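## Task

Move the small cardboard box from the desk onto the counter behind the shelving, without disturbing the stacked cartons; other objects may be moved aside. If those stacks cut off every route to the counter, set the box on the coffee table's top instead. The coffee table must be standing upright at the end. The robot must not topple or finish leaning. The box must stay where it was placed without the robot supporting it.

## Robot and tools

ROBOT. A Rainbow Robotics RB-Y1 in a physics simulation: a base with two drive wheels and two rear casters (0.66 m long, 0.58 m wide, front edge 0.10 m ahead of the wheel axle), a head, two arms with parallel grippers, and a torso. The lower torso (the leg) folds at ankle, knee and hip; when bent it can poke out past the base's front. Cameras: head_camera, left_wrist_camera, right_wrist_camera. Loose objects may occasionally get a small nudge from outside.

FRAMES. Base frame: origin on the floor halfway between the drive wheels, x forward, y to the left, z up. The reported chest point (on the spine, 0.08 m under the shoulders), left_hand and right_hand are in this frame. A hand point sits between the finger pads; the fingers extend along the hand's -z and close along its x. Reported hand positions can be wrong, more so when reaching far. Odometry frame = base frame at scene start; base_odometry counts wheel rotation only, so slipping looks like travel. Heading is in radians, -3.142 to 3.142, positive to the left.

execute_actions. Argument actions: a list holding one action, or empty (then it only reports state and images). Optional cameras: list of camera names or ["all"]; omitted or null gives all, [] gives none; a bad name rejects the call. An action may contain:
- base: exactly one relative command from where the base now is. translate_m: straight drive, metres, -3 to 3, positive forward. rotate_rad: turn in place, radians, -3.2 to 3.2, positive counter-clockwise seen from above. No sideways motion. A base move needing over 8.667 s at its top speed is refused.
- joints: a map of joint name to absolute target (not an offset). Radians, except grippers in metres of pad opening. Ranges: torso_squat_rad 0 to 1.2 (higher lowers the level chest); torso_shift_rad -0.3 to 0.6 (positive pushes hips forward); torso_pitch_rad -0.2 to 1.4 (positive leans forward); torso_yaw_rad -1.5 to 1.5 (positive turns left); shoulder_pitch -2.356 to 2.356 (0 hanging, negative raises the arm forward and inward); left_shoulder_roll_rad 0 to 3.141 (positive raises outward left); right_shoulder_roll_rad -3.141 to 0 (negative raises outward right); shoulder_yaw -2.094 to 2.094 (positive swings a bent forearm left, both arms); elbow -2.617 to 0.01 (0 straight, negative bends forward); forearm_roll -3.141 to 3.141 and hand_roll -2.705 to 2.705 (positive counter-clockwise from above with arm hanging, both arms); wrist_pitch -1.57 to 1.919 (negative tips the hand forward); gripper_m 0 to 0.1. Per arm the names are left_/right_ plus shoulder_pitch_rad, shoulder_roll_rad, shoulder_yaw_rad, elbow_rad, forearm_roll_rad, wrist_pitch_rad, hand_roll_rad, gripper_m. head_pan_rad -0.523 to 0.523 (relative to chest, positive left); head_tilt_rad -0.35 to 1.57 (positive looks down). Done tolerance is 0.02 rad, 0.004 m for grippers. Torso joints must also satisfy: squat+shift <= 1.52; squat-shift+pitch <= 1.57; shift+0.5pitch-0.4squat <= 0.7; shift+0.3pitch-0.5squat <= 0.39, otherwise they stop short with off_target.
- speeds: caps for this action only; translate_m 0.05 to 0.4 m/s, rotate_rad 0.1 to 1.509 rad/s (maximums are defaults).
- min_time_s: 0.1 to 8, a minimum duration for each arm and head motion.
Motions start together and may end at different times; no action may exceed 15 s. Top joint speeds: arms 1 rad/s (wrist-area joints 1.5), head 1.5, squat and pitch 0.3, shift 0.15, yaw 0.6, grippers 0.1 m/s. Anything out of range or unknown rejects the call entirely. Joints or base left out may still be driving toward an earlier target.

wait: seconds 0 to 10; commands nothing and returns state and images. zoom_image: camera plus region [x0, y0, x1, y1] in pixels of its latest image, origin top-left, at most 504 by 504. finished_scene: scene = current scene number; irreversible, reports success and gives the next task.

RESULTS. The pictures line gives image order. base_status and joint_status per motion: done (for the base, wheels turned as commanded even if slipping); off_target (resting away from target, maybe still pushing); limit_stop_at_<name>; contact_stop; time_out; stopped_with_arm (torso halted by an arm's contact); not_followed. After contact_stop, time_out or stopped_with_arm, the whole group stops and holds: the four torso joints, or the seven joints of one arm. "joint command not followed" with a cause line means a self-collision or arm-to-arm check withheld that arm's targets (the gripper still acts); those targets may be retried on later actions until you send valid ones. limit_stop_at_own_body means a guard halted motion before an arm met torso, head, leg or base; move them apart. on_its_own lists uncommanded parts; "held at" is the held target. A Motor temperatures line gives each arm's joints in joint_positions order; MOTOR HOT appears from 65 °C, and at 80 °C an OVER-TEMPERATURE FAULT brakes the arm and stops the robot (limit_stop_at_motor_heat); resend targets afterwards.

RECOVERY. After a stop, retreat first in its own action: arms, then torso. If both hands share one object and the torso contact-stops instantly with nothing in the way, send all arm joints (not grippers) their current joint_positions values, then repeat the torso command.

CAUTIONS. To grip, command an opening at least 0.005 m under the object's width; off_target is then expected. The base does not stop on collision and may keep shoving furniture; a bent leg hitting furniture can slide the robot backward unreported. Each arm handles 3 kg; heavy loads far forward can tip the robot. Never let the arms strike or squeeze each other, fingers included. Arm joint torque limits (N m): shoulders 65.8, elbow 33.8, forearm_roll, wrist_pitch, hand_roll 23.5; reaching one freezes the robot for 10 s. Holding loads heats motors, also while you think, and the robot keeps its last command during thinking. Avoid drops, slips, slams and hard pushes; release objects so they rest on their own.

Each tool is called after "Request:" by a JSON object that holds its "method" and its "body", one argument or row to a line.

## Session

Request:
{"method": "execute_actions", "body": {
  "actions": []
}}

Scene clock: 0.00 s.
Motor temperatures (°C, as the motors report them): left_arm=[32 35 35 33 35 32 36] | right_arm=[34 32 32 36 39 36 43]
base_odometry: x=+0.000 y=+0.000 heading=+0.000 (m, m, rad; odometry frame)
base_status: not commanded
joint_positions: torso_squat_rad=+0.350 torso_shift_rad=+0.000 torso_pitch_rad=+0.000 torso_yaw_rad=+0.000 left_shoulder_pitch_rad=+0.038 left_shoulder_roll_rad=+0.015 left_shoulder_yaw_rad=-0.034 left_elbow_rad=-0.218 left_forearm_roll_rad=+0.048 left_wrist_pitch_rad=-0.020 left_hand_roll_rad=-0.036 left_gripper_m=+0.099 right_shoulder_pitch_rad=-0.039 right_shoulder_roll_rad=-0.007 right_shoulder_yaw_rad=-0.005 right_elbow_rad=-0.099 right_forearm_roll_rad=+0.010 right_wrist_pitch_rad=+0.017 right_hand_roll_rad=-0.002 right_gripper_m=+0.100 head_pan_rad=+0.001 head_tilt_rad=+0.401
joint_status: not commanded
chest: x=-0.2283 y=-0.0007 z=+1.2475 quat_wxyz=(+1.000, +0.000, +0.000, +0.000) (m; base frame)
left_hand: x=-0.1449 y=+0.2288 z=+0.5676 quat_wxyz=(+0.995, +0.006, -0.101, -0.005) (m; base frame)
right_hand: x=-0.1553 y=-0.2251 z=+0.5660 quat_wxyz=(+0.998, -0.003, -0.060, +0.009) (m; base frame)
pictures: head_camera, left_wrist_camera, right_wrist_camera
Images, in order (width x height): head_camera 896x504, left_wrist_camera 644x364, right_wrist_camera 644x364.

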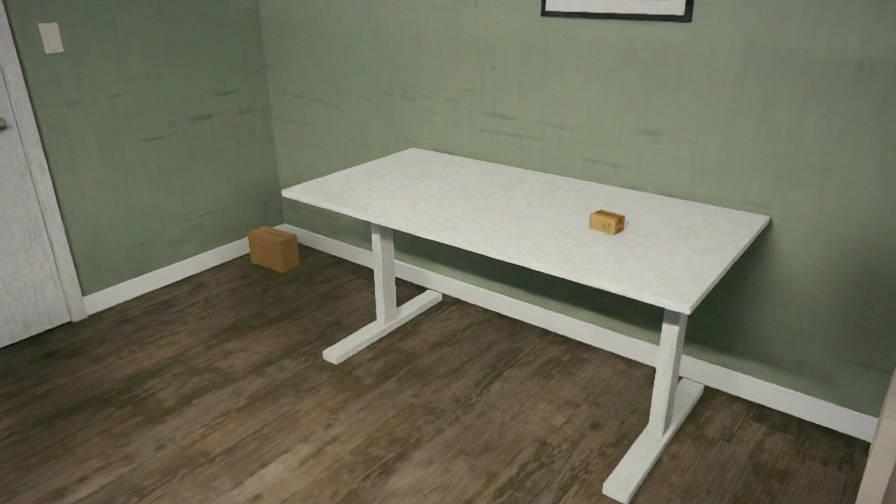

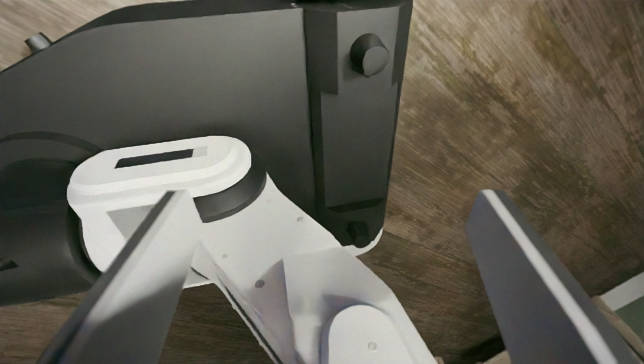

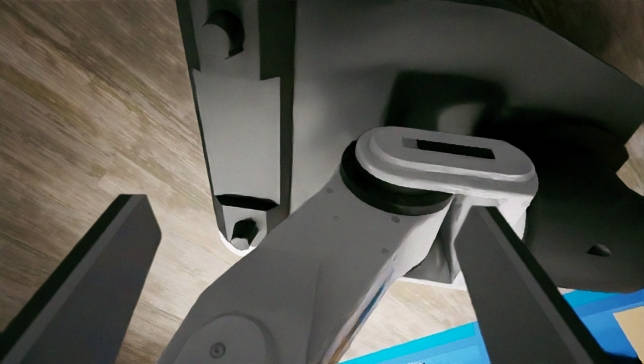

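Request:
{"method": "execute_actions", "body": {
  "actions": [
    {"base":{"rotate_rad":-1.5},"joints":{"head_tilt_rad":0.3}}
  ],
  "cameras": ["head_camera"]
}}

Request:
{"method": "execute_actions", "body": {
  "actions": [
    {"base":{"rotate_rad":-1.5}}
  ],
  "cameras": ["head_camera"]
}}

Request:
{"method": "execute_actions", "body": {
  "actions": [
    {"base":{"rotate_rad":-1.6}}
  ],
  "cameras": ["head_camera"]
}}

Scene clock: 3.97 s.
Motor temperatures (°C, as the motors report them): left_arm=[32 35 35 33 35 32 36] | right_arm=[34 32 32 36 39 36 43]
base_odometry: x=+0.000 y=+0.000 heading=-1.499 (m, m, rad; odometry frame)
base_status: done
joint_positions: torso_squat_rad=+0.350 torso_shift_rad=+0.000 torso_pitch_rad=+0.000 torso_yaw_rad=+0.000 left_shoulder_pitch_rad=+0.038 left_shoulder_roll_rad=+0.015 left_shoulder_yaw_rad=-0.034 left_elbow_rad=-0.218 left_forearm_roll_rad=+0.048 left_wrist_pitch_rad=-0.020 left_hand_roll_rad=-0.036 left_gripper_m=+0.099 right_shoulder_pitch_rad=-0.039 right_shoulder_roll_rad=-0.007 right_shoulder_yaw_rad=-0.005 right_elbow_rad=-0.099 right_forearm_roll_rad=+0.010 right_wrist_pitch_rad=+0.017 right_hand_roll_rad=-0.002 right_gripper_m=+0.100 head_pan_rad=+0.001 head_tilt_rad=+0.300
joint_status: all done
chest: x=-0.2283 y=-0.0007 z=+1.2475 quat_wxyz=(+1.000, +0.000, +0.000, +0.000) (m; base frame)
left_hand: x=-0.1449 y=+0.2288 z=+0.5675 quat_wxyz=(+0.995, +0.006, -0.101, -0.005) (m; base frame)
right_hand: x=-0.1553 y=-0.2251 z=+0.5660 quat_wxyz=(+0.998, -0.003, -0.060, +0.009) (m; base frame)
pictures: head_camera
Images, in order (width x height): head_camera 896x504.

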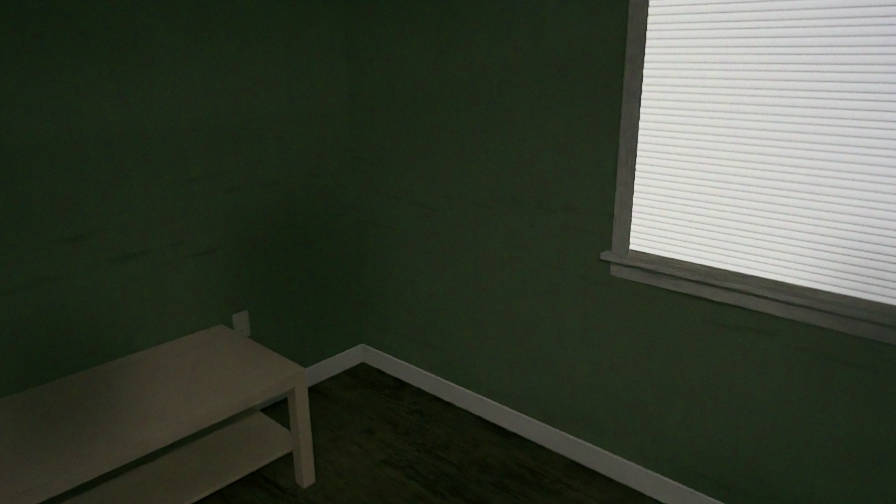

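Scene clock: 7.73 s.
Motor temperatures (°C, as the motors report them): left_arm=[32 35 35 33 35 32 36] | right_arm=[34 32 32 36 39 36 43]
base_odometry: x=+0.000 y=+0.000 heading=-2.999 (m, m, rad; odometry frame)
base_status: done
joint_positions: torso_squat_rad=+0.350 torso_shift_rad=+0.000 torso_pitch_rad=+0.000 torso_yaw_rad=+0.000 left_shoulder_pitch_rad=+0.038 left_shoulder_roll_rad=+0.015 left_shoulder_yaw_rad=-0.034 left_elbow_rad=-0.218 left_forearm_roll_rad=+0.048 left_wrist_pitch_rad=-0.020 left_hand_roll_rad=-0.036 left_gripper_m=+0.099 right_shoulder_pitch_rad=-0.039 right_shoulder_roll_rad=-0.007 right_shoulder_yaw_rad=-0.005 right_elbow_rad=-0.099 right_forearm_roll_rad=+0.010 right_wrist_pitch_rad=+0.017 right_hand_roll_rad=-0.002 right_gripper_m=+0.100 head_pan_rad=+0.001 head_tilt_rad=+0.300
joint_status: not commanded
chest: x=-0.2283 y=-0.0007 z=+1.2475 quat_wxyz=(+1.000, +0.000, +0.000, +0.000) (m; base frame)
left_hand: x=-0.1449 y=+0.2288 z=+0.5675 quat_wxyz=(+0.995, +0.006, -0.101, -0.005) (m; base frame)
right_hand: x=-0.1553 y=-0.2251 z=+0.5660 quat_wxyz=(+0.998, -0.003, -0.060, +0.009) (m; base frame)
pictures: head_camera
Images, in order (width x height): head_camera 896x504.

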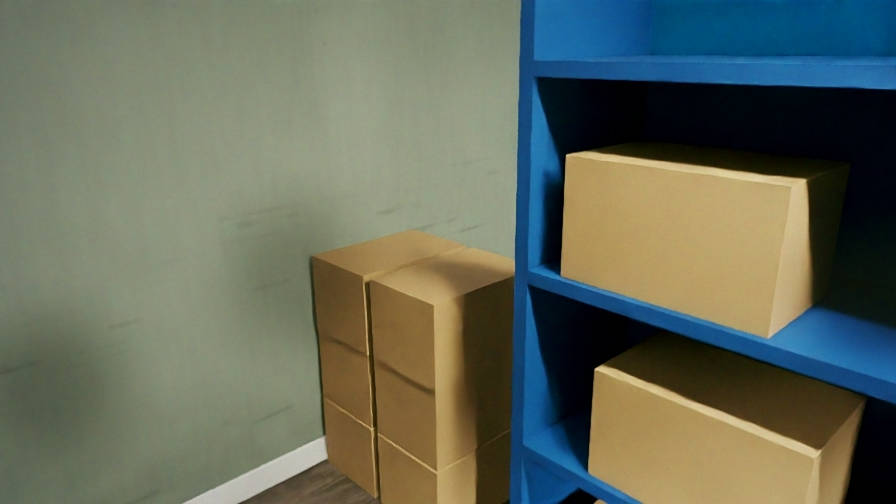

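Scene clock: 11.63 s.
Motor temperatures (°C, as the motors report them): left_arm=[32 35 35 33 35 32 36] | right_arm=[34 32 32 36 39 36 43]
base_odometry: x=+0.000 y=+0.000 heading=+1.685 (m, m, rad; odometry frame)
base_status: done
joint_positions: torso_squat_rad=+0.350 torso_shift_rad=+0.000 torso_pitch_rad=+0.000 torso_yaw_rad=+0.000 left_shoulder_pitch_rad=+0.038 left_shoulder_roll_rad=+0.015 left_shoulder_yaw_rad=-0.034 left_elbow_rad=-0.218 left_forearm_roll_rad=+0.048 left_wrist_pitch_rad=-0.020 left_hand_roll_rad=-0.036 left_gripper_m=+0.099 right_shoulder_pitch_rad=-0.039 right_shoulder_roll_rad=-0.007 right_shoulder_yaw_rad=-0.005 right_elbow_rad=-0.099 right_forearm_roll_rad=+0.010 right_wrist_pitch_rad=+0.017 right_hand_roll_rad=-0.002 right_gripper_m=+0.100 head_pan_rad=+0.001 head_tilt_rad=+0.300
joint_status: not commanded
chest: x=-0.2283 y=-0.0007 z=+1.2475 quat_wxyz=(+1.000, +0.000, +0.000, +0.000) (m; base frame)
left_hand: x=-0.1449 y=+0.2288 z=+0.5675 quat_wxyz=(+0.995, +0.006, -0.101, -0.005) (m; base frame)
right_hand: x=-0.1553 y=-0.2251 z=+0.5660 quat_wxyz=(+0.998, -0.003, -0.060, +0.009) (m; base frame)
pictures: head_camera
Images, in order (width x height): head_camera 896x504.

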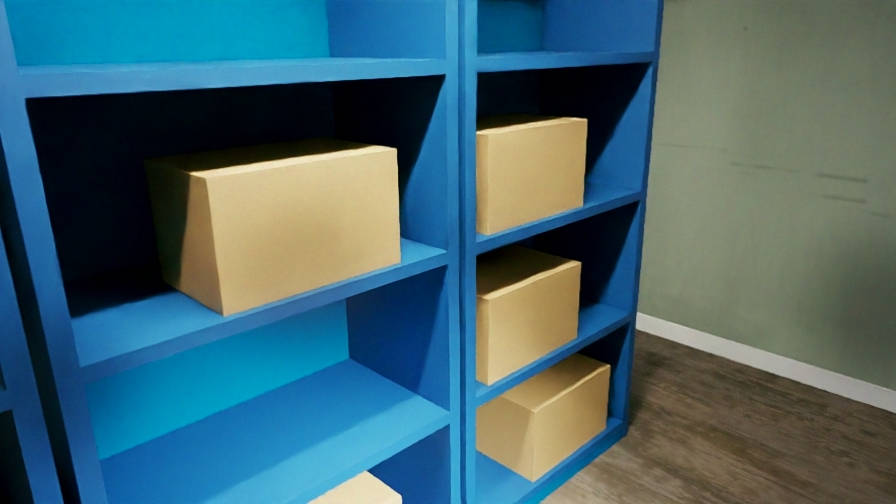

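Request:
{"method": "execute_actions", "body": {
  "actions": [
    {"base":{"rotate_rad":-0.79}}
  ],
  "cameras": []
}}

Request:
{"method": "execute_actions", "body": {
  "actions": [
    {"base":{"translate_m":0.95}}
  ],
  "cameras": []
}}

Request:
{"method": "execute_actions", "body": {
  "actions": [
    {"base":{"rotate_rad":-1.57},"joints":{"head_tilt_rad":0.6,"right_shoulder_pitch_rad":-0.3,"right_elbow_rad":-1.9,"right_wrist_pitch_rad":0.6}}
  ]
}}

Scene clock: 14.93 s.
Motor temperatures (°C, as the motors report them): left_arm=[32 35 35 33 35 32 36] | right_arm=[34 32 32 36 39 36 43]
base_odometry: x=+0.000 y=+0.000 heading=+0.895 (m, m, rad; odometry frame)
base_status: done
joint_positions: torso_squat_rad=+0.350 torso_shift_rad=+0.000 torso_pitch_rad=+0.000 torso_yaw_rad=+0.000 left_shoulder_pitch_rad=+0.038 left_shoulder_roll_rad=+0.015 left_shoulder_yaw_rad=-0.034 left_elbow_rad=-0.218 left_forearm_roll_rad=+0.048 left_wrist_pitch_rad=-0.020 left_hand_roll_rad=-0.036 left_gripper_m=+0.099 right_shoulder_pitch_rad=-0.039 right_shoulder_roll_rad=-0.007 right_shoulder_yaw_rad=-0.005 right_elbow_rad=-0.099 right_forearm_roll_rad=+0.010 right_wrist_pitch_rad=+0.017 right_hand_roll_rad=-0.002 right_gripper_m=+0.100 head_pan_rad=+0.001 head_tilt_rad=+0.300
joint_status: not commanded
chest: x=-0.2283 y=-0.0007 z=+1.2475 quat_wxyz=(+1.000, +0.000, +0.000, +0.000) (m; base frame)
left_hand: x=-0.1449 y=+0.2288 z=+0.5675 quat_wxyz=(+0.995, +0.006, -0.101, -0.005) (m; base frame)
right_hand: x=-0.1553 y=-0.2251 z=+0.5660 quat_wxyz=(+0.998, -0.003, -0.060, +0.009) (m; base frame)
pictures: none
No camera images: the call's "cameras" was empty. Leave "cameras" out to get every camera's image.

Scene clock: 18.83 s.
Motor temperatures (°C, as the motors report them): left_arm=[32 35 35 33 35 32 36] | right_arm=[34 32 32 36 39 36 43]
base_odometry: x=+0.594 y=+0.741 heading=+0.895 (m, m, rad; odometry frame)
base_status: done
joint_positions: torso_squat_rad=+0.350 torso_shift_rad=+0.000 torso_pitch_rad=+0.000 torso_yaw_rad=+0.000 left_shoulder_pitch_rad=+0.038 left_shoulder_roll_rad=+0.015 left_shoulder_yaw_rad=-0.034 left_elbow_rad=-0.218 left_forearm_roll_rad=+0.048 left_wrist_pitch_rad=-0.020 left_hand_roll_rad=-0.036 left_gripper_m=+0.099 right_shoulder_pitch_rad=-0.039 right_shoulder_roll_rad=-0.007 right_shoulder_yaw_rad=-0.005 right_elbow_rad=-0.099 right_forearm_roll_rad=+0.010 right_wrist_pitch_rad=+0.017 right_hand_roll_rad=-0.002 right_gripper_m=+0.100 head_pan_rad=+0.001 head_tilt_rad=+0.300
joint_status: not commanded
chest: x=-0.2283 y=-0.0007 z=+1.2475 quat_wxyz=(+1.000, +0.000, +0.000, +0.000) (m; base frame)
left_hand: x=-0.1449 y=+0.2288 z=+0.5675 quat_wxyz=(+0.995, +0.006, -0.101, -0.005) (m; base frame)
right_hand: x=-0.1553 y=-0.2251 z=+0.5660 quat_wxyz=(+0.998, -0.003, -0.060, +0.009) (m; base frame)
pictures: none
No camera images: the call's "cameras" was empty. Leave "cameras" out to get every camera's image.

Scene clock: 22.70 s.
Motor temperatures (°C, as the motors report them): left_arm=[32 35 35 33 35 32 36] | right_arm=[34 32 32 36 39 36 43]
base_odometry: x=+0.594 y=+0.741 heading=-0.675 (m, m, rad; odometry frame)
base_status: done
joint_positions: torso_squat_rad=+0.350 torso_shift_rad=+0.000 torso_pitch_rad=+0.000 torso_yaw_rad=+0.000 left_shoulder_pitch_rad=+0.038 left_shoulder_roll_rad=+0.015 left_shoulder_yaw_rad=-0.034 left_elbow_rad=-0.218 left_forearm_roll_rad=+0.048 left_wrist_pitch_rad=-0.020 left_hand_roll_rad=-0.036 left_gripper_m=+0.099 right_shoulder_pitch_rad=-0.300 right_shoulder_roll_rad=-0.007 right_shoulder_yaw_rad=-0.005 right_elbow_rad=-1.900 right_forearm_roll_rad=+0.010 right_wrist_pitch_rad=+0.600 right_hand_roll_rad=-0.002 right_gripper_m=+0.100 head_pan_rad=+0.001 head_tilt_rad=+0.600
joint_status: all done
chest: x=-0.2284 y=-0.0007 z=+1.2475 quat_wxyz=(+1.000, +0.000, +0.000, +0.000) (m; base frame)
left_hand: x=-0.1449 y=+0.2288 z=+0.5675 quat_wxyz=(+0.995, +0.006, -0.101, -0.005) (m; base frame)
right_hand: x=+0.3341 y=-0.1712 z=+1.1952 quat_wxyz=(+0.702, +0.023, -0.711, +0.040) (m; base frame)
pictures: head_camera, left_wrist_camera, right_wrist_camera
Images, in order (width x height): head_camera 896x504, left_wrist_camera 644x364, right_wrist_camera 644x364.

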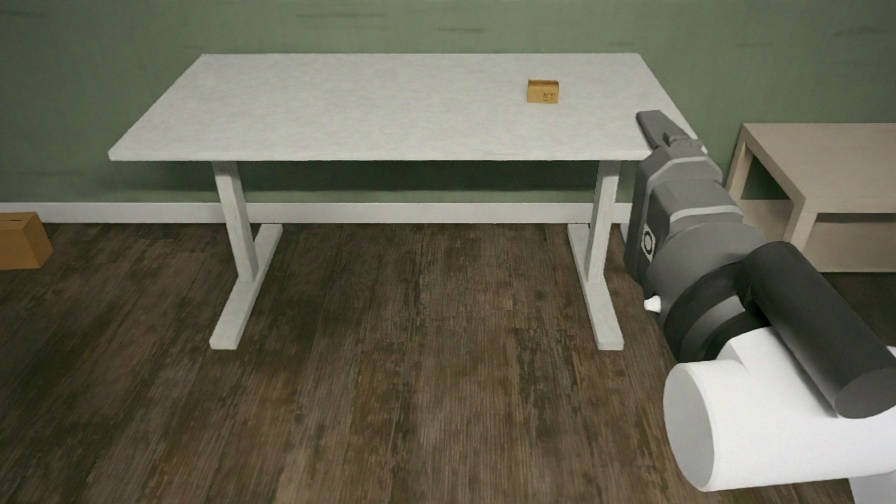

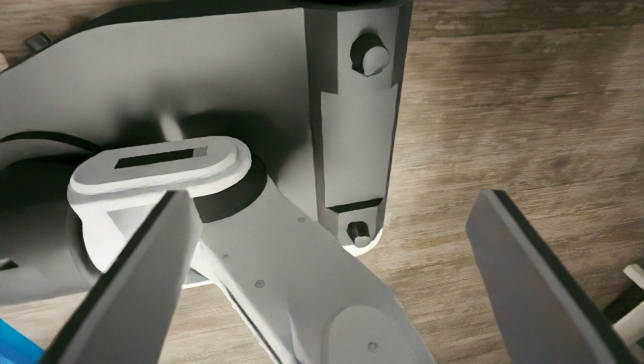

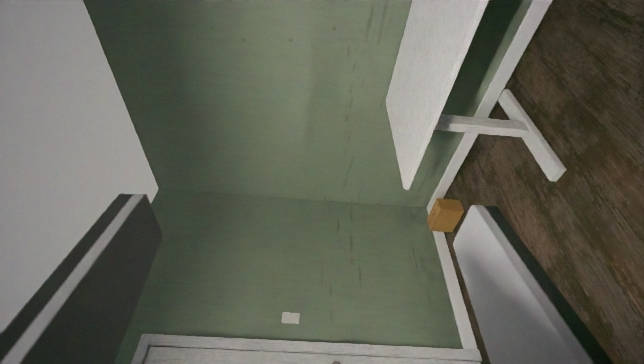

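Request:
{"method": "execute_actions", "body": {
  "actions": [
    {"base":{"translate_m":0.5},"joints":{"torso_pitch_rad":0.5,"right_shoulder_pitch_rad":-1.5,"right_elbow_rad":-0.6,"right_wrist_pitch_rad":1.6,"head_tilt_rad":0.4}}
  ],
  "cameras": ["head_camera","right_wrist_camera"]
}}

Scene clock: 25.67 s.
Motor temperatures (°C, as the motors report them): left_arm=[32 35 35 33 35 32 36] | right_arm=[34 32 32 36 39 36 43]
base_odometry: x=+0.985 y=+0.429 heading=-0.675 (m, m, rad; odometry frame)
base_status: done
joint_positions: torso_squat_rad=+0.350 torso_shift_rad=+0.000 torso_pitch_rad=+0.500 torso_yaw_rad=+0.000 left_shoulder_pitch_rad=+0.038 left_shoulder_roll_rad=+0.015 left_shoulder_yaw_rad=-0.034 left_elbow_rad=-0.218 left_forearm_roll_rad=+0.048 left_wrist_pitch_rad=-0.020 left_hand_roll_rad=-0.036 left_gripper_m=+0.099 right_shoulder_pitch_rad=-1.500 right_shoulder_roll_rad=-0.007 right_shoulder_yaw_rad=-0.005 right_elbow_rad=-0.600 right_forearm_roll_rad=+0.010 right_wrist_pitch_rad=+1.600 right_hand_roll_rad=-0.002 right_gripper_m=+0.100 head_pan_rad=+0.001 head_tilt_rad=+0.400
joint_status: all done
chest: x=-0.0799 y=-0.0007 z=+1.2096 quat_wxyz=(+0.969, +0.000, +0.247, +0.000) (m; base frame)
left_hand: x=-0.3329 y=+0.2287 z=+0.5730 quat_wxyz=(+0.989, +0.005, +0.148, -0.006) (m; base frame)
right_hand: x=+0.4026 y=-0.0531 z=+0.8640 quat_wxyz=(+0.973, -0.062, +0.028, +0.221) (m; base frame)
pictures: head_camera, right_wrist_camera
Images, in order (width x height): head_camera 896x504, right_wrist_camera 644x364.

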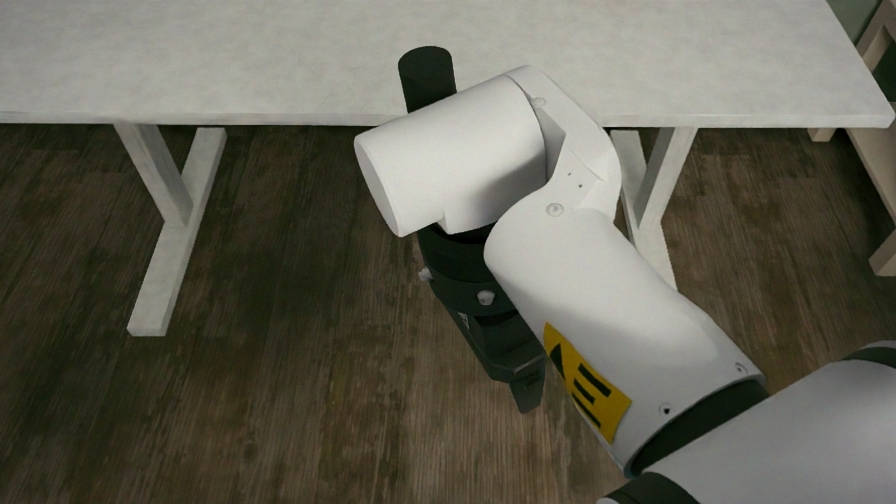

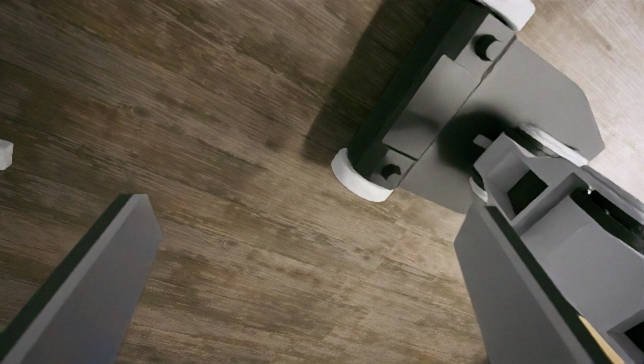

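Request:
{"method": "execute_actions", "body": {
  "actions": [
    {"joints":{"right_shoulder_roll_rad":-0.4,"right_shoulder_pitch_rad":-1.75,"right_elbow_rad":-0.5,"right_wrist_pitch_rad":1.75,"head_tilt_rad":0.15}}
  ],
  "cameras": ["head_camera","right_wrist_camera"]
}}

Scene clock: 26.80 s.
Motor temperatures (°C, as the motors report them): left_arm=[32 35 35 33 35 32 36] | right_arm=[34 32 32 36 39 36 43]
base_odometry: x=+0.985 y=+0.429 heading=-0.675 (m, m, rad; odometry frame)
base_status: not commanded
joint_positions: torso_squat_rad=+0.350 torso_shift_rad=+0.000 torso_pitch_rad=+0.500 torso_yaw_rad=+0.000 left_shoulder_pitch_rad=+0.038 left_shoulder_roll_rad=+0.015 left_shoulder_yaw_rad=-0.034 left_elbow_rad=-0.218 left_forearm_roll_rad=+0.048 left_wrist_pitch_rad=-0.020 left_hand_roll_rad=-0.036 left_gripper_m=+0.099 right_shoulder_pitch_rad=-1.750 right_shoulder_roll_rad=-0.400 right_shoulder_yaw_rad=-0.005 right_elbow_rad=-0.500 right_forearm_roll_rad=+0.010 right_wrist_pitch_rad=+1.750 right_hand_roll_rad=-0.002 right_gripper_m=+0.100 head_pan_rad=+0.001 head_tilt_rad=+0.150
joint_status: all done
chest: x=-0.0800 y=-0.0007 z=+1.2096 quat_wxyz=(+0.969, +0.000, +0.247, +0.000) (m; base frame)
left_hand: x=-0.3330 y=+0.2288 z=+0.5730 quat_wxyz=(+0.989, +0.005, +0.148, -0.006) (m; base frame)
right_hand: x=+0.4918 y=-0.2457 z=+1.0161 quat_wxyz=(+0.985, -0.162, -0.005, +0.057) (m; base frame)
pictures: head_camera, right_wrist_camera
Images, in order (width x height): head_camera 896x504, right_wrist_camera 644x364.

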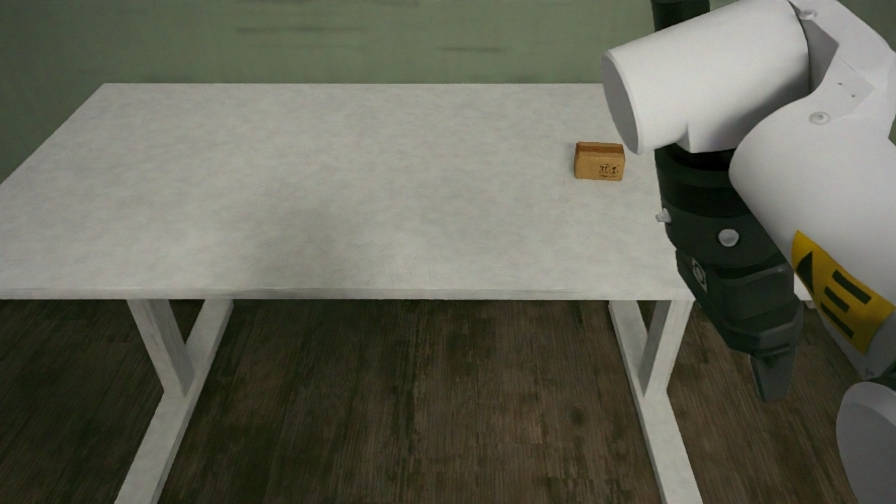

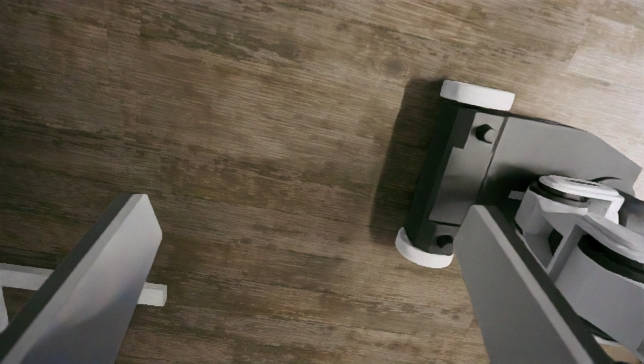

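Request:
{"method": "execute_actions", "body": {
  "actions": [
    {"base":{"translate_m":0.65},"joints":{"right_forearm_roll_rad":-0.33,"right_shoulder_roll_rad":-0.5,"head_tilt_rad":0.5}}
  ],
  "cameras": ["head_camera","right_wrist_camera"]
}}

Scene clock: 30.00 s.
Motor temperatures (°C, as the motors report them): left_arm=[32 35 35 33 35 32 36] | right_arm=[34 32 32 36 39 36 43]
base_odometry: x=+1.492 y=+0.022 heading=-0.676 (m, m, rad; odometry frame)
base_status: done
joint_positions: torso_squat_rad=+0.350 torso_shift_rad=+0.000 torso_pitch_rad=+0.500 torso_yaw_rad=+0.000 left_shoulder_pitch_rad=+0.038 left_shoulder_roll_rad=+0.015 left_shoulder_yaw_rad=-0.034 left_elbow_rad=-0.218 left_forearm_roll_rad=+0.048 left_wrist_pitch_rad=-0.020 left_hand_roll_rad=-0.036 left_gripper_m=+0.099 right_shoulder_pitch_rad=-1.750 right_shoulder_roll_rad=-0.500 right_shoulder_yaw_rad=-0.005 right_elbow_rad=-0.500 right_forearm_roll_rad=-0.330 right_wrist_pitch_rad=+1.750 right_hand_roll_rad=-0.002 right_gripper_m=+0.100 head_pan_rad=+0.001 head_tilt_rad=+0.500
joint_status: all done
chest: x=-0.0799 y=-0.0007 z=+1.2096 quat_wxyz=(+0.969, +0.000, +0.247, +0.000) (m; base frame)
left_hand: x=-0.3330 y=+0.2288 z=+0.5730 quat_wxyz=(+0.989, +0.005, +0.148, -0.006) (m; base frame)
right_hand: x=+0.4917 y=-0.2255 z=+1.0210 quat_wxyz=(+0.999, -0.011, -0.006, +0.042) (m; base frame)
pictures: head_camera, right_wrist_camera
Images, in order (width x height): head_camera 896x504, right_wrist_camera 644x364.

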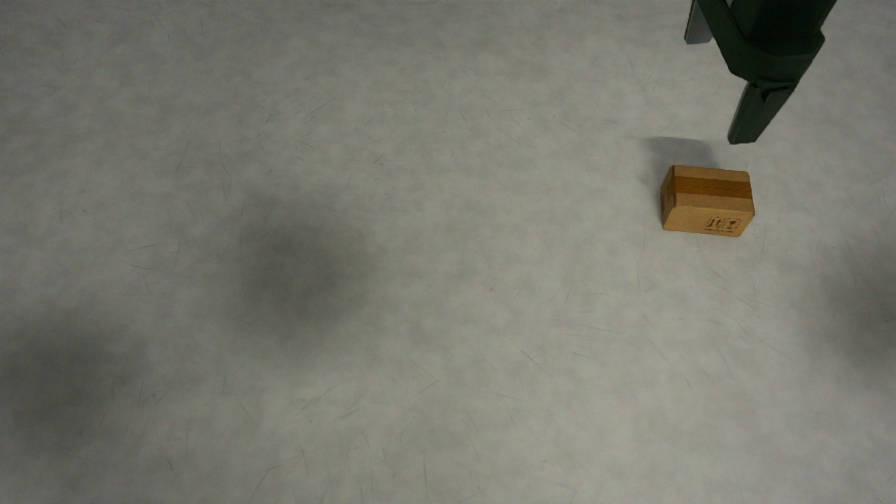

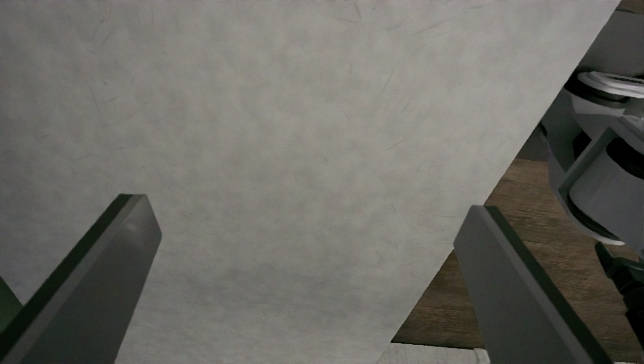

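Request:
{"method": "execute_actions", "body": {
  "actions": [
    {"base":{"translate_m":0.06},"joints":{"right_forearm_roll_rad":-0.45,"right_shoulder_roll_rad":-0.68,"right_hand_roll_rad":0.0}}
  ],
  "cameras": ["head_camera","right_wrist_camera"]
}}

Scene clock: 31.47 s.
Motor temperatures (°C, as the motors report them): left_arm=[32 35 35 33 35 32 36] | right_arm=[34 32 32 36 39 36 43]
base_odometry: x=+1.539 y=-0.015 heading=-0.676 (m, m, rad; odometry frame)
base_status: done
joint_positions: torso_squat_rad=+0.350 torso_shift_rad=+0.000 torso_pitch_rad=+0.500 torso_yaw_rad=+0.000 left_shoulder_pitch_rad=+0.038 left_shoulder_roll_rad=+0.015 left_shoulder_yaw_rad=-0.034 left_elbow_rad=-0.218 left_forearm_roll_rad=+0.048 left_wrist_pitch_rad=-0.020 left_hand_roll_rad=-0.036 left_gripper_m=+0.099 right_shoulder_pitch_rad=-1.750 right_shoulder_roll_rad=-0.680 right_shoulder_yaw_rad=-0.005 right_elbow_rad=-0.500 right_forearm_roll_rad=-0.450 right_wrist_pitch_rad=+1.750 right_hand_roll_rad=+0.000 right_gripper_m=+0.100 head_pan_rad=+0.001 head_tilt_rad=+0.500
joint_status: all done
chest: x=-0.0800 y=-0.0007 z=+1.2096 quat_wxyz=(+0.969, +0.000, +0.247, +0.000) (m; base frame)
left_hand: x=-0.3330 y=+0.2287 z=+0.5730 quat_wxyz=(+0.989, +0.005, +0.148, -0.006) (m; base frame)
right_hand: x=+0.4992 y=-0.2978 z=+1.0559 quat_wxyz=(+0.999, +0.020, -0.036, -0.026) (m; base frame)
pictures: head_camera, right_wrist_camera
Images, in order (width x height): head_camera 896x504, right_wrist_camera 644x364.

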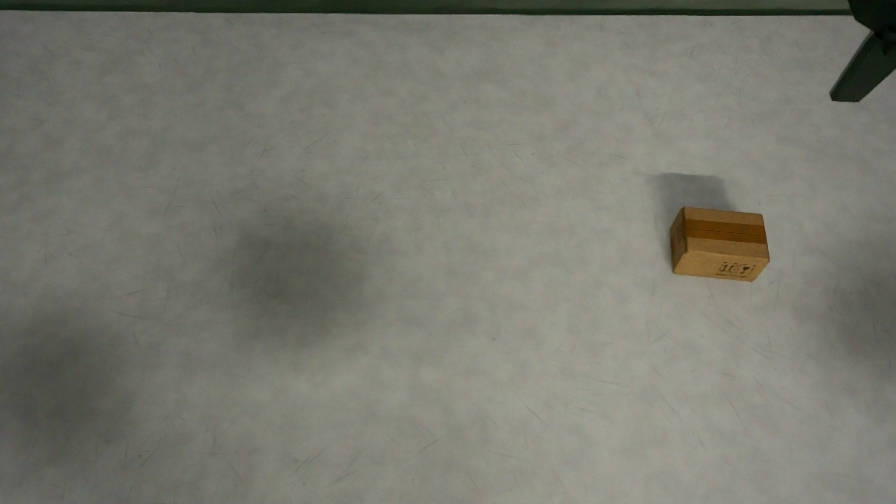

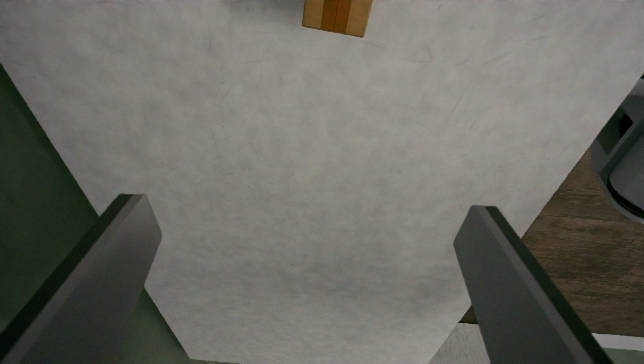

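Request:
{"method": "execute_actions", "body": {
  "actions": [
    {"joints":{"right_forearm_roll_rad":-0.37,"right_shoulder_roll_rad":-0.55,"torso_squat_rad":0.65}}
  ],
  "cameras": ["head_camera","right_wrist_camera"]
}}

Scene clock: 34.33 s.
Motor temperatures (°C, as the motors report them): left_arm=[32 35 35 33 35 32 36] | right_arm=[34 32 32 36 39 36 43]
base_odometry: x=+1.539 y=-0.015 heading=-0.676 (m, m, rad; odometry frame)
base_status: not commanded
joint_positions: torso_squat_rad=+0.650 torso_shift_rad=+0.000 torso_pitch_rad=+0.500 torso_yaw_rad=+0.000 left_shoulder_pitch_rad=+0.038 left_shoulder_roll_rad=+0.015 left_shoulder_yaw_rad=-0.034 left_elbow_rad=-0.218 left_forearm_roll_rad=+0.048 left_wrist_pitch_rad=-0.020 left_hand_roll_rad=-0.036 left_gripper_m=+0.099 right_shoulder_pitch_rad=-1.750 right_shoulder_roll_rad=-0.550 right_shoulder_yaw_rad=-0.005 right_elbow_rad=-0.500 right_forearm_roll_rad=-0.370 right_wrist_pitch_rad=+1.750 right_hand_roll_rad=+0.000 right_gripper_m=+0.100 head_pan_rad=+0.001 head_tilt_rad=+0.500
joint_status: all done
chest: x=-0.0799 y=-0.0005 z=+1.1093 quat_wxyz=(+0.969, +0.000, +0.247, +0.000) (m; base frame)
left_hand: x=-0.3330 y=+0.2288 z=+0.4727 quat_wxyz=(+0.989, +0.005, +0.148, -0.006) (m; base frame)
right_hand: x=+0.4947 y=-0.2438 z=+0.9298 quat_wxyz=(+1.000, +0.001, -0.014, +0.024) (m; base frame)
pictures: head_camera, right_wrist_camera
Images, in order (width x height): head_camera 896x504, right_wrist_camera 644x364.

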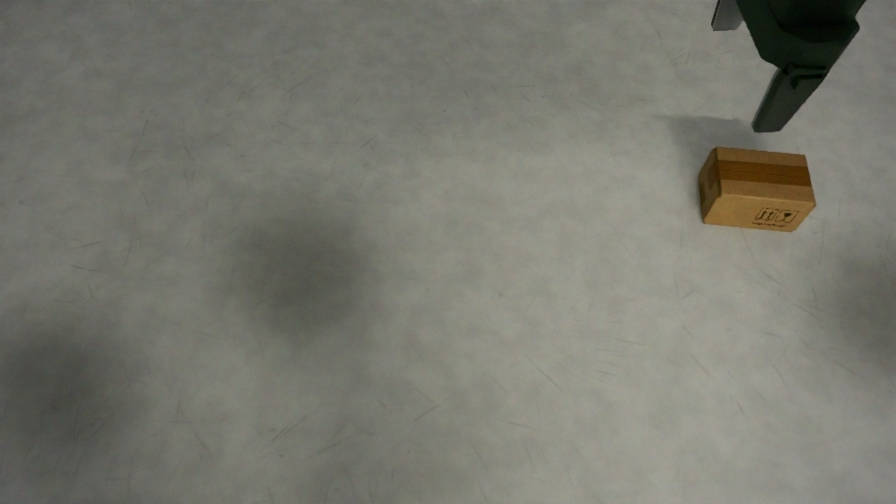

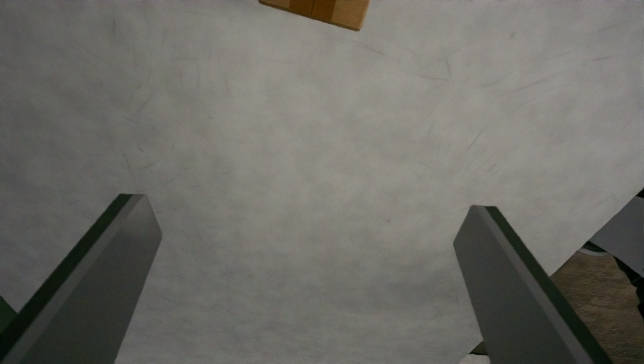

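Request:
{"method": "execute_actions", "body": {
  "actions": [
    {"joints":{"right_forearm_roll_rad":-0.41,"right_shoulder_roll_rad":-0.61,"torso_squat_rad":0.85,"right_hand_roll_rad":-0.1}}
  ],
  "cameras": ["head_camera","right_wrist_camera"]
}}

Scene clock: 36.27 s.
Motor temperatures (°C, as the motors report them): left_arm=[32 35 35 33 35 32 36] | right_arm=[34 32 32 36 39 36 43]
base_odometry: x=+1.539 y=-0.015 heading=-0.676 (m, m, rad; odometry frame)
base_status: not commanded
joint_positions: torso_squat_rad=+0.850 torso_shift_rad=+0.000 torso_pitch_rad=+0.500 torso_yaw_rad=+0.000 left_shoulder_pitch_rad=+0.038 left_shoulder_roll_rad=+0.015 left_shoulder_yaw_rad=-0.034 left_elbow_rad=-0.218 left_forearm_roll_rad=+0.048 left_wrist_pitch_rad=-0.020 left_hand_roll_rad=-0.036 left_gripper_m=+0.099 right_shoulder_pitch_rad=-1.750 right_shoulder_roll_rad=-0.610 right_shoulder_yaw_rad=-0.005 right_elbow_rad=-0.500 right_forearm_roll_rad=-0.410 right_wrist_pitch_rad=+1.750 right_hand_roll_rad=-0.100 right_gripper_m=+0.100 head_pan_rad=+0.001 head_tilt_rad=+0.500
joint_status: all done
chest: x=-0.0799 y=-0.0005 z=+1.0141 quat_wxyz=(+0.969, +0.000, +0.247, +0.000) (m; base frame)
left_hand: x=-0.3329 y=+0.2289 z=+0.3775 quat_wxyz=(+0.989, +0.005, +0.148, -0.006) (m; base frame)
right_hand: x=+0.4975 y=-0.2680 z=+0.8461 quat_wxyz=(+0.998, +0.012, -0.023, -0.049) (m; base frame)
pictures: head_camera, right_wrist_camera
Images, in order (width x height): head_camera 896x504, right_wrist_camera 644x364.

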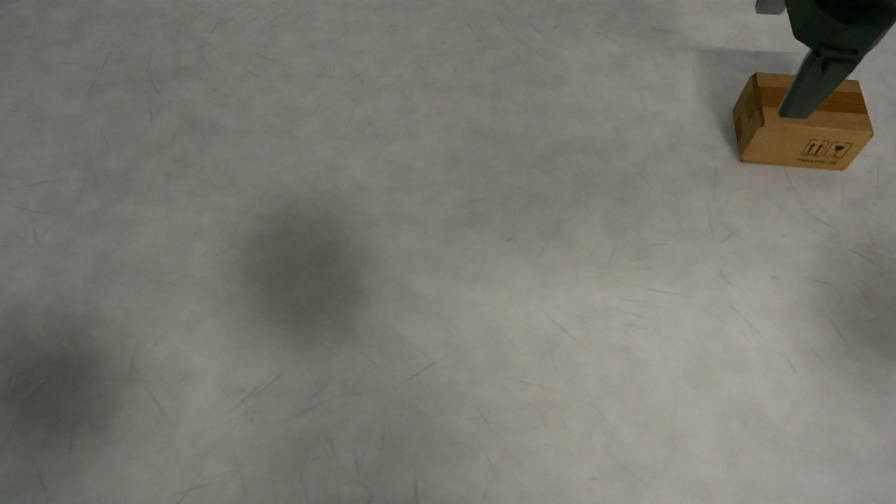

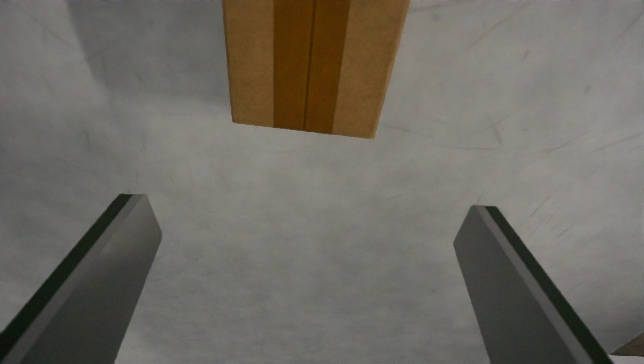

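Request:
{"method": "execute_actions", "body": {
  "actions": [
    {"joints":{"right_forearm_roll_rad":-0.33,"right_shoulder_roll_rad":-0.49,"right_hand_roll_rad":-0.02}}
  ],
  "cameras": ["head_camera","right_wrist_camera"]
}}

Scene clock: 37.10 s.
Motor temperatures (°C, as the motors report them): left_arm=[32 35 35 33 35 32 36] | right_arm=[34 32 32 36 39 36 43]
base_odometry: x=+1.539 y=-0.015 heading=-0.676 (m, m, rad; odometry frame)
base_status: not commanded
joint_positions: torso_squat_rad=+0.850 torso_shift_rad=+0.000 torso_pitch_rad=+0.500 torso_yaw_rad=+0.000 left_shoulder_pitch_rad=+0.038 left_shoulder_roll_rad=+0.015 left_shoulder_yaw_rad=-0.034 left_elbow_rad=-0.218 left_forearm_roll_rad=+0.048 left_wrist_pitch_rad=-0.020 left_hand_roll_rad=-0.036 left_gripper_m=+0.099 right_shoulder_pitch_rad=-1.750 right_shoulder_roll_rad=-0.490 right_shoulder_yaw_rad=-0.005 right_elbow_rad=-0.500 right_forearm_roll_rad=-0.330 right_wrist_pitch_rad=+1.750 right_hand_roll_rad=-0.020 right_gripper_m=+0.100 head_pan_rad=+0.001 head_tilt_rad=+0.500
joint_status: all done
chest: x=-0.0799 y=-0.0005 z=+1.0141 quat_wxyz=(+0.969, +0.000, +0.247, +0.000) (m; base frame)
left_hand: x=-0.3330 y=+0.2289 z=+0.3775 quat_wxyz=(+0.989, +0.005, +0.148, -0.006) (m; base frame)
right_hand: x=+0.4909 y=-0.2196 z=+0.8236 quat_wxyz=(+0.999, -0.010, -0.005, +0.037) (m; base frame)
pictures: head_camera, right_wrist_camera
Images, in order (width x height): head_camera 896x504, right_wrist_camera 644x364.

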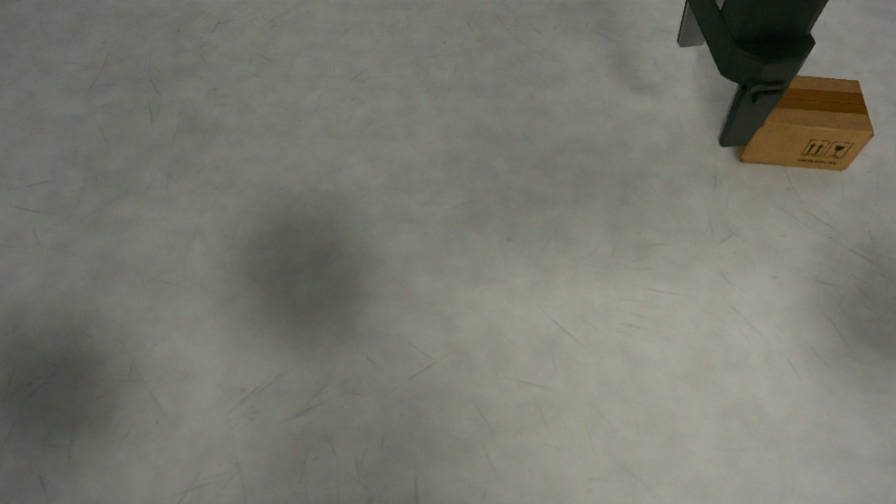

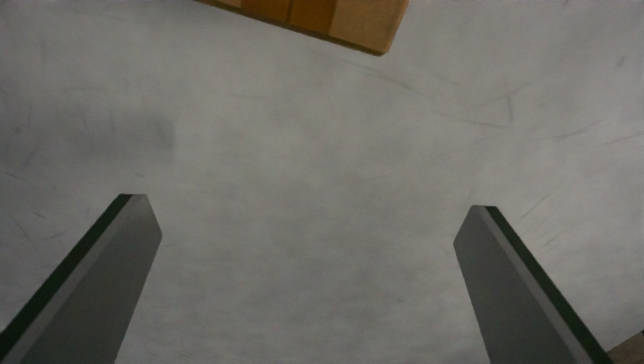

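Request:
{"method": "execute_actions", "body": {
  "actions": [
    {"joints":{"right_forearm_roll_rad":-0.49,"right_shoulder_roll_rad":-0.72,"right_hand_roll_rad":-0.1}}
  ],
  "cameras": ["head_camera","right_wrist_camera"]
}}

Request:
{"method": "execute_actions", "body": {
  "actions": [
    {"joints":{"torso_squat_rad":0.98}}
  ],
  "cameras": ["head_camera","right_wrist_camera"]
}}

Scene clock: 38.40 s.
Motor temperatures (°C, as the motors report them): left_arm=[32 35 35 33 35 32 36] | right_arm=[34 32 32 36 39 36 43]
base_odometry: x=+1.539 y=-0.015 heading=-0.676 (m, m, rad; odometry frame)
base_status: not commanded
joint_positions: torso_squat_rad=+0.850 torso_shift_rad=+0.000 torso_pitch_rad=+0.500 torso_yaw_rad=+0.000 left_shoulder_pitch_rad=+0.038 left_shoulder_roll_rad=+0.015 left_shoulder_yaw_rad=-0.034 left_elbow_rad=-0.218 left_forearm_roll_rad=+0.048 left_wrist_pitch_rad=-0.020 left_hand_roll_rad=-0.036 left_gripper_m=+0.099 right_shoulder_pitch_rad=-1.750 right_shoulder_roll_rad=-0.720 right_shoulder_yaw_rad=-0.005 right_elbow_rad=-0.500 right_forearm_roll_rad=-0.490 right_wrist_pitch_rad=+1.750 right_hand_roll_rad=-0.100 right_gripper_m=+0.100 head_pan_rad=+0.001 head_tilt_rad=+0.500
joint_status: all done
chest: x=-0.0799 y=-0.0005 z=+1.0141 quat_wxyz=(+0.969, +0.000, +0.247, +0.000) (m; base frame)
left_hand: x=-0.3329 y=+0.2289 z=+0.3775 quat_wxyz=(+0.989, +0.005, +0.148, -0.006) (m; base frame)
right_hand: x=+0.4998 y=-0.3105 z=+0.8691 quat_wxyz=(+0.995, +0.035, -0.043, -0.089) (m; base frame)
pictures: head_camera, right_wrist_camera
Images, in order (width x height): head_camera 896x504, right_wrist_camera 644x364.

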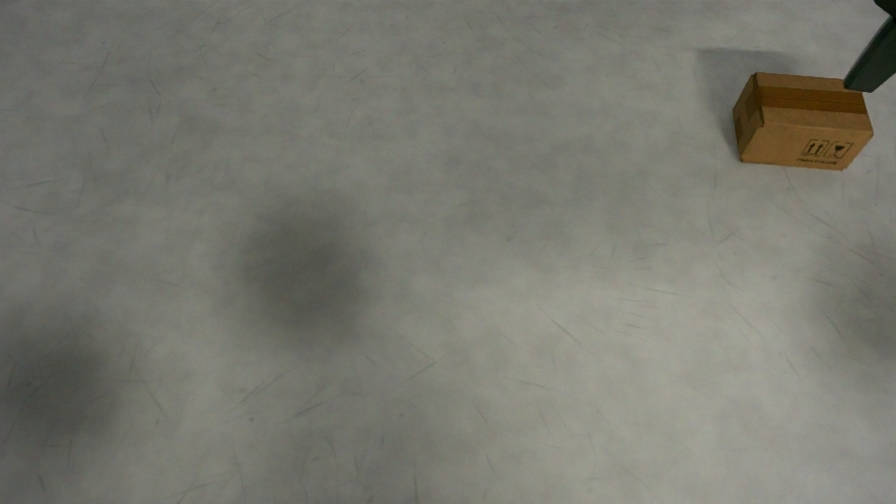

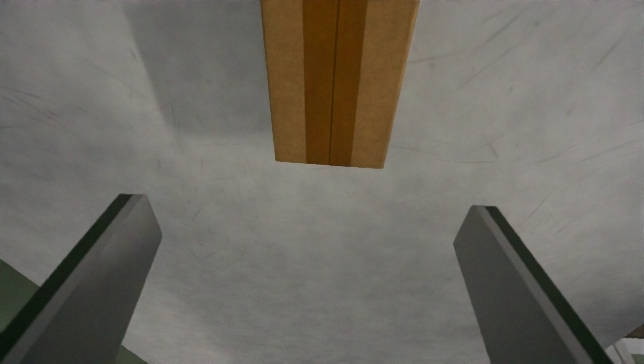

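Scene clock: 39.60 s.
Motor temperatures (°C, as the motors report them): left_arm=[32 35 35 33 35 32 36] | right_arm=[34 32 32 36 39 36 43]
base_odometry: x=+1.539 y=-0.015 heading=-0.676 (m, m, rad; odometry frame)
base_status: not commanded
joint_positions: torso_squat_rad=+0.980 torso_shift_rad=+0.000 torso_pitch_rad=+0.500 torso_yaw_rad=+0.000 left_shoulder_pitch_rad=+0.038 left_shoulder_roll_rad=+0.015 left_shoulder_yaw_rad=-0.034 left_elbow_rad=-0.218 left_forearm_roll_rad=+0.048 left_wrist_pitch_rad=-0.020 left_hand_roll_rad=-0.036 left_gripper_m=+0.099 right_shoulder_pitch_rad=-1.750 right_shoulder_roll_rad=-0.720 right_shoulder_yaw_rad=-0.005 right_elbow_rad=-0.500 right_forearm_roll_rad=-0.490 right_wrist_pitch_rad=+1.750 right_hand_roll_rad=-0.100 right_gripper_m=+0.100 head_pan_rad=+0.001 head_tilt_rad=+0.500
joint_status: all done
chest: x=-0.0798 y=-0.0005 z=+0.9420 quat_wxyz=(+0.969, +0.000, +0.247, +0.000) (m; base frame)
left_hand: x=-0.3329 y=+0.2290 z=+0.3054 quat_wxyz=(+0.989, +0.005, +0.148, -0.006) (m; base frame)
right_hand: x=+0.4998 y=-0.3104 z=+0.7970 quat_wxyz=(+0.995, +0.035, -0.043, -0.088) (m; base frame)
pictures: head_camera, right_wrist_camera
Images, in order (width x height): head_camera 896x504, right_wrist_camera 644x364.

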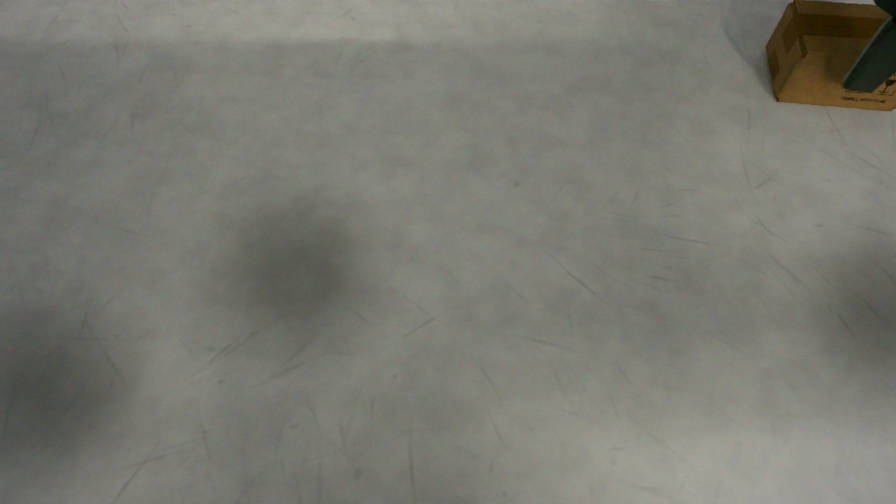

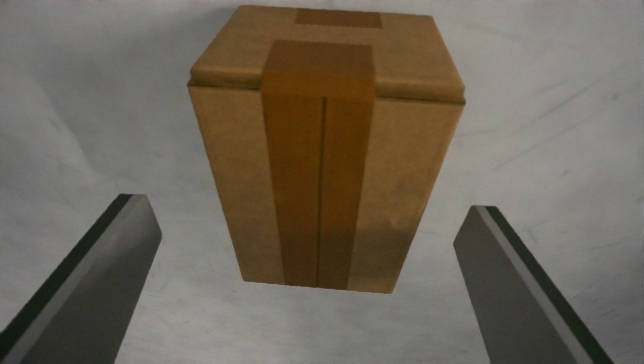

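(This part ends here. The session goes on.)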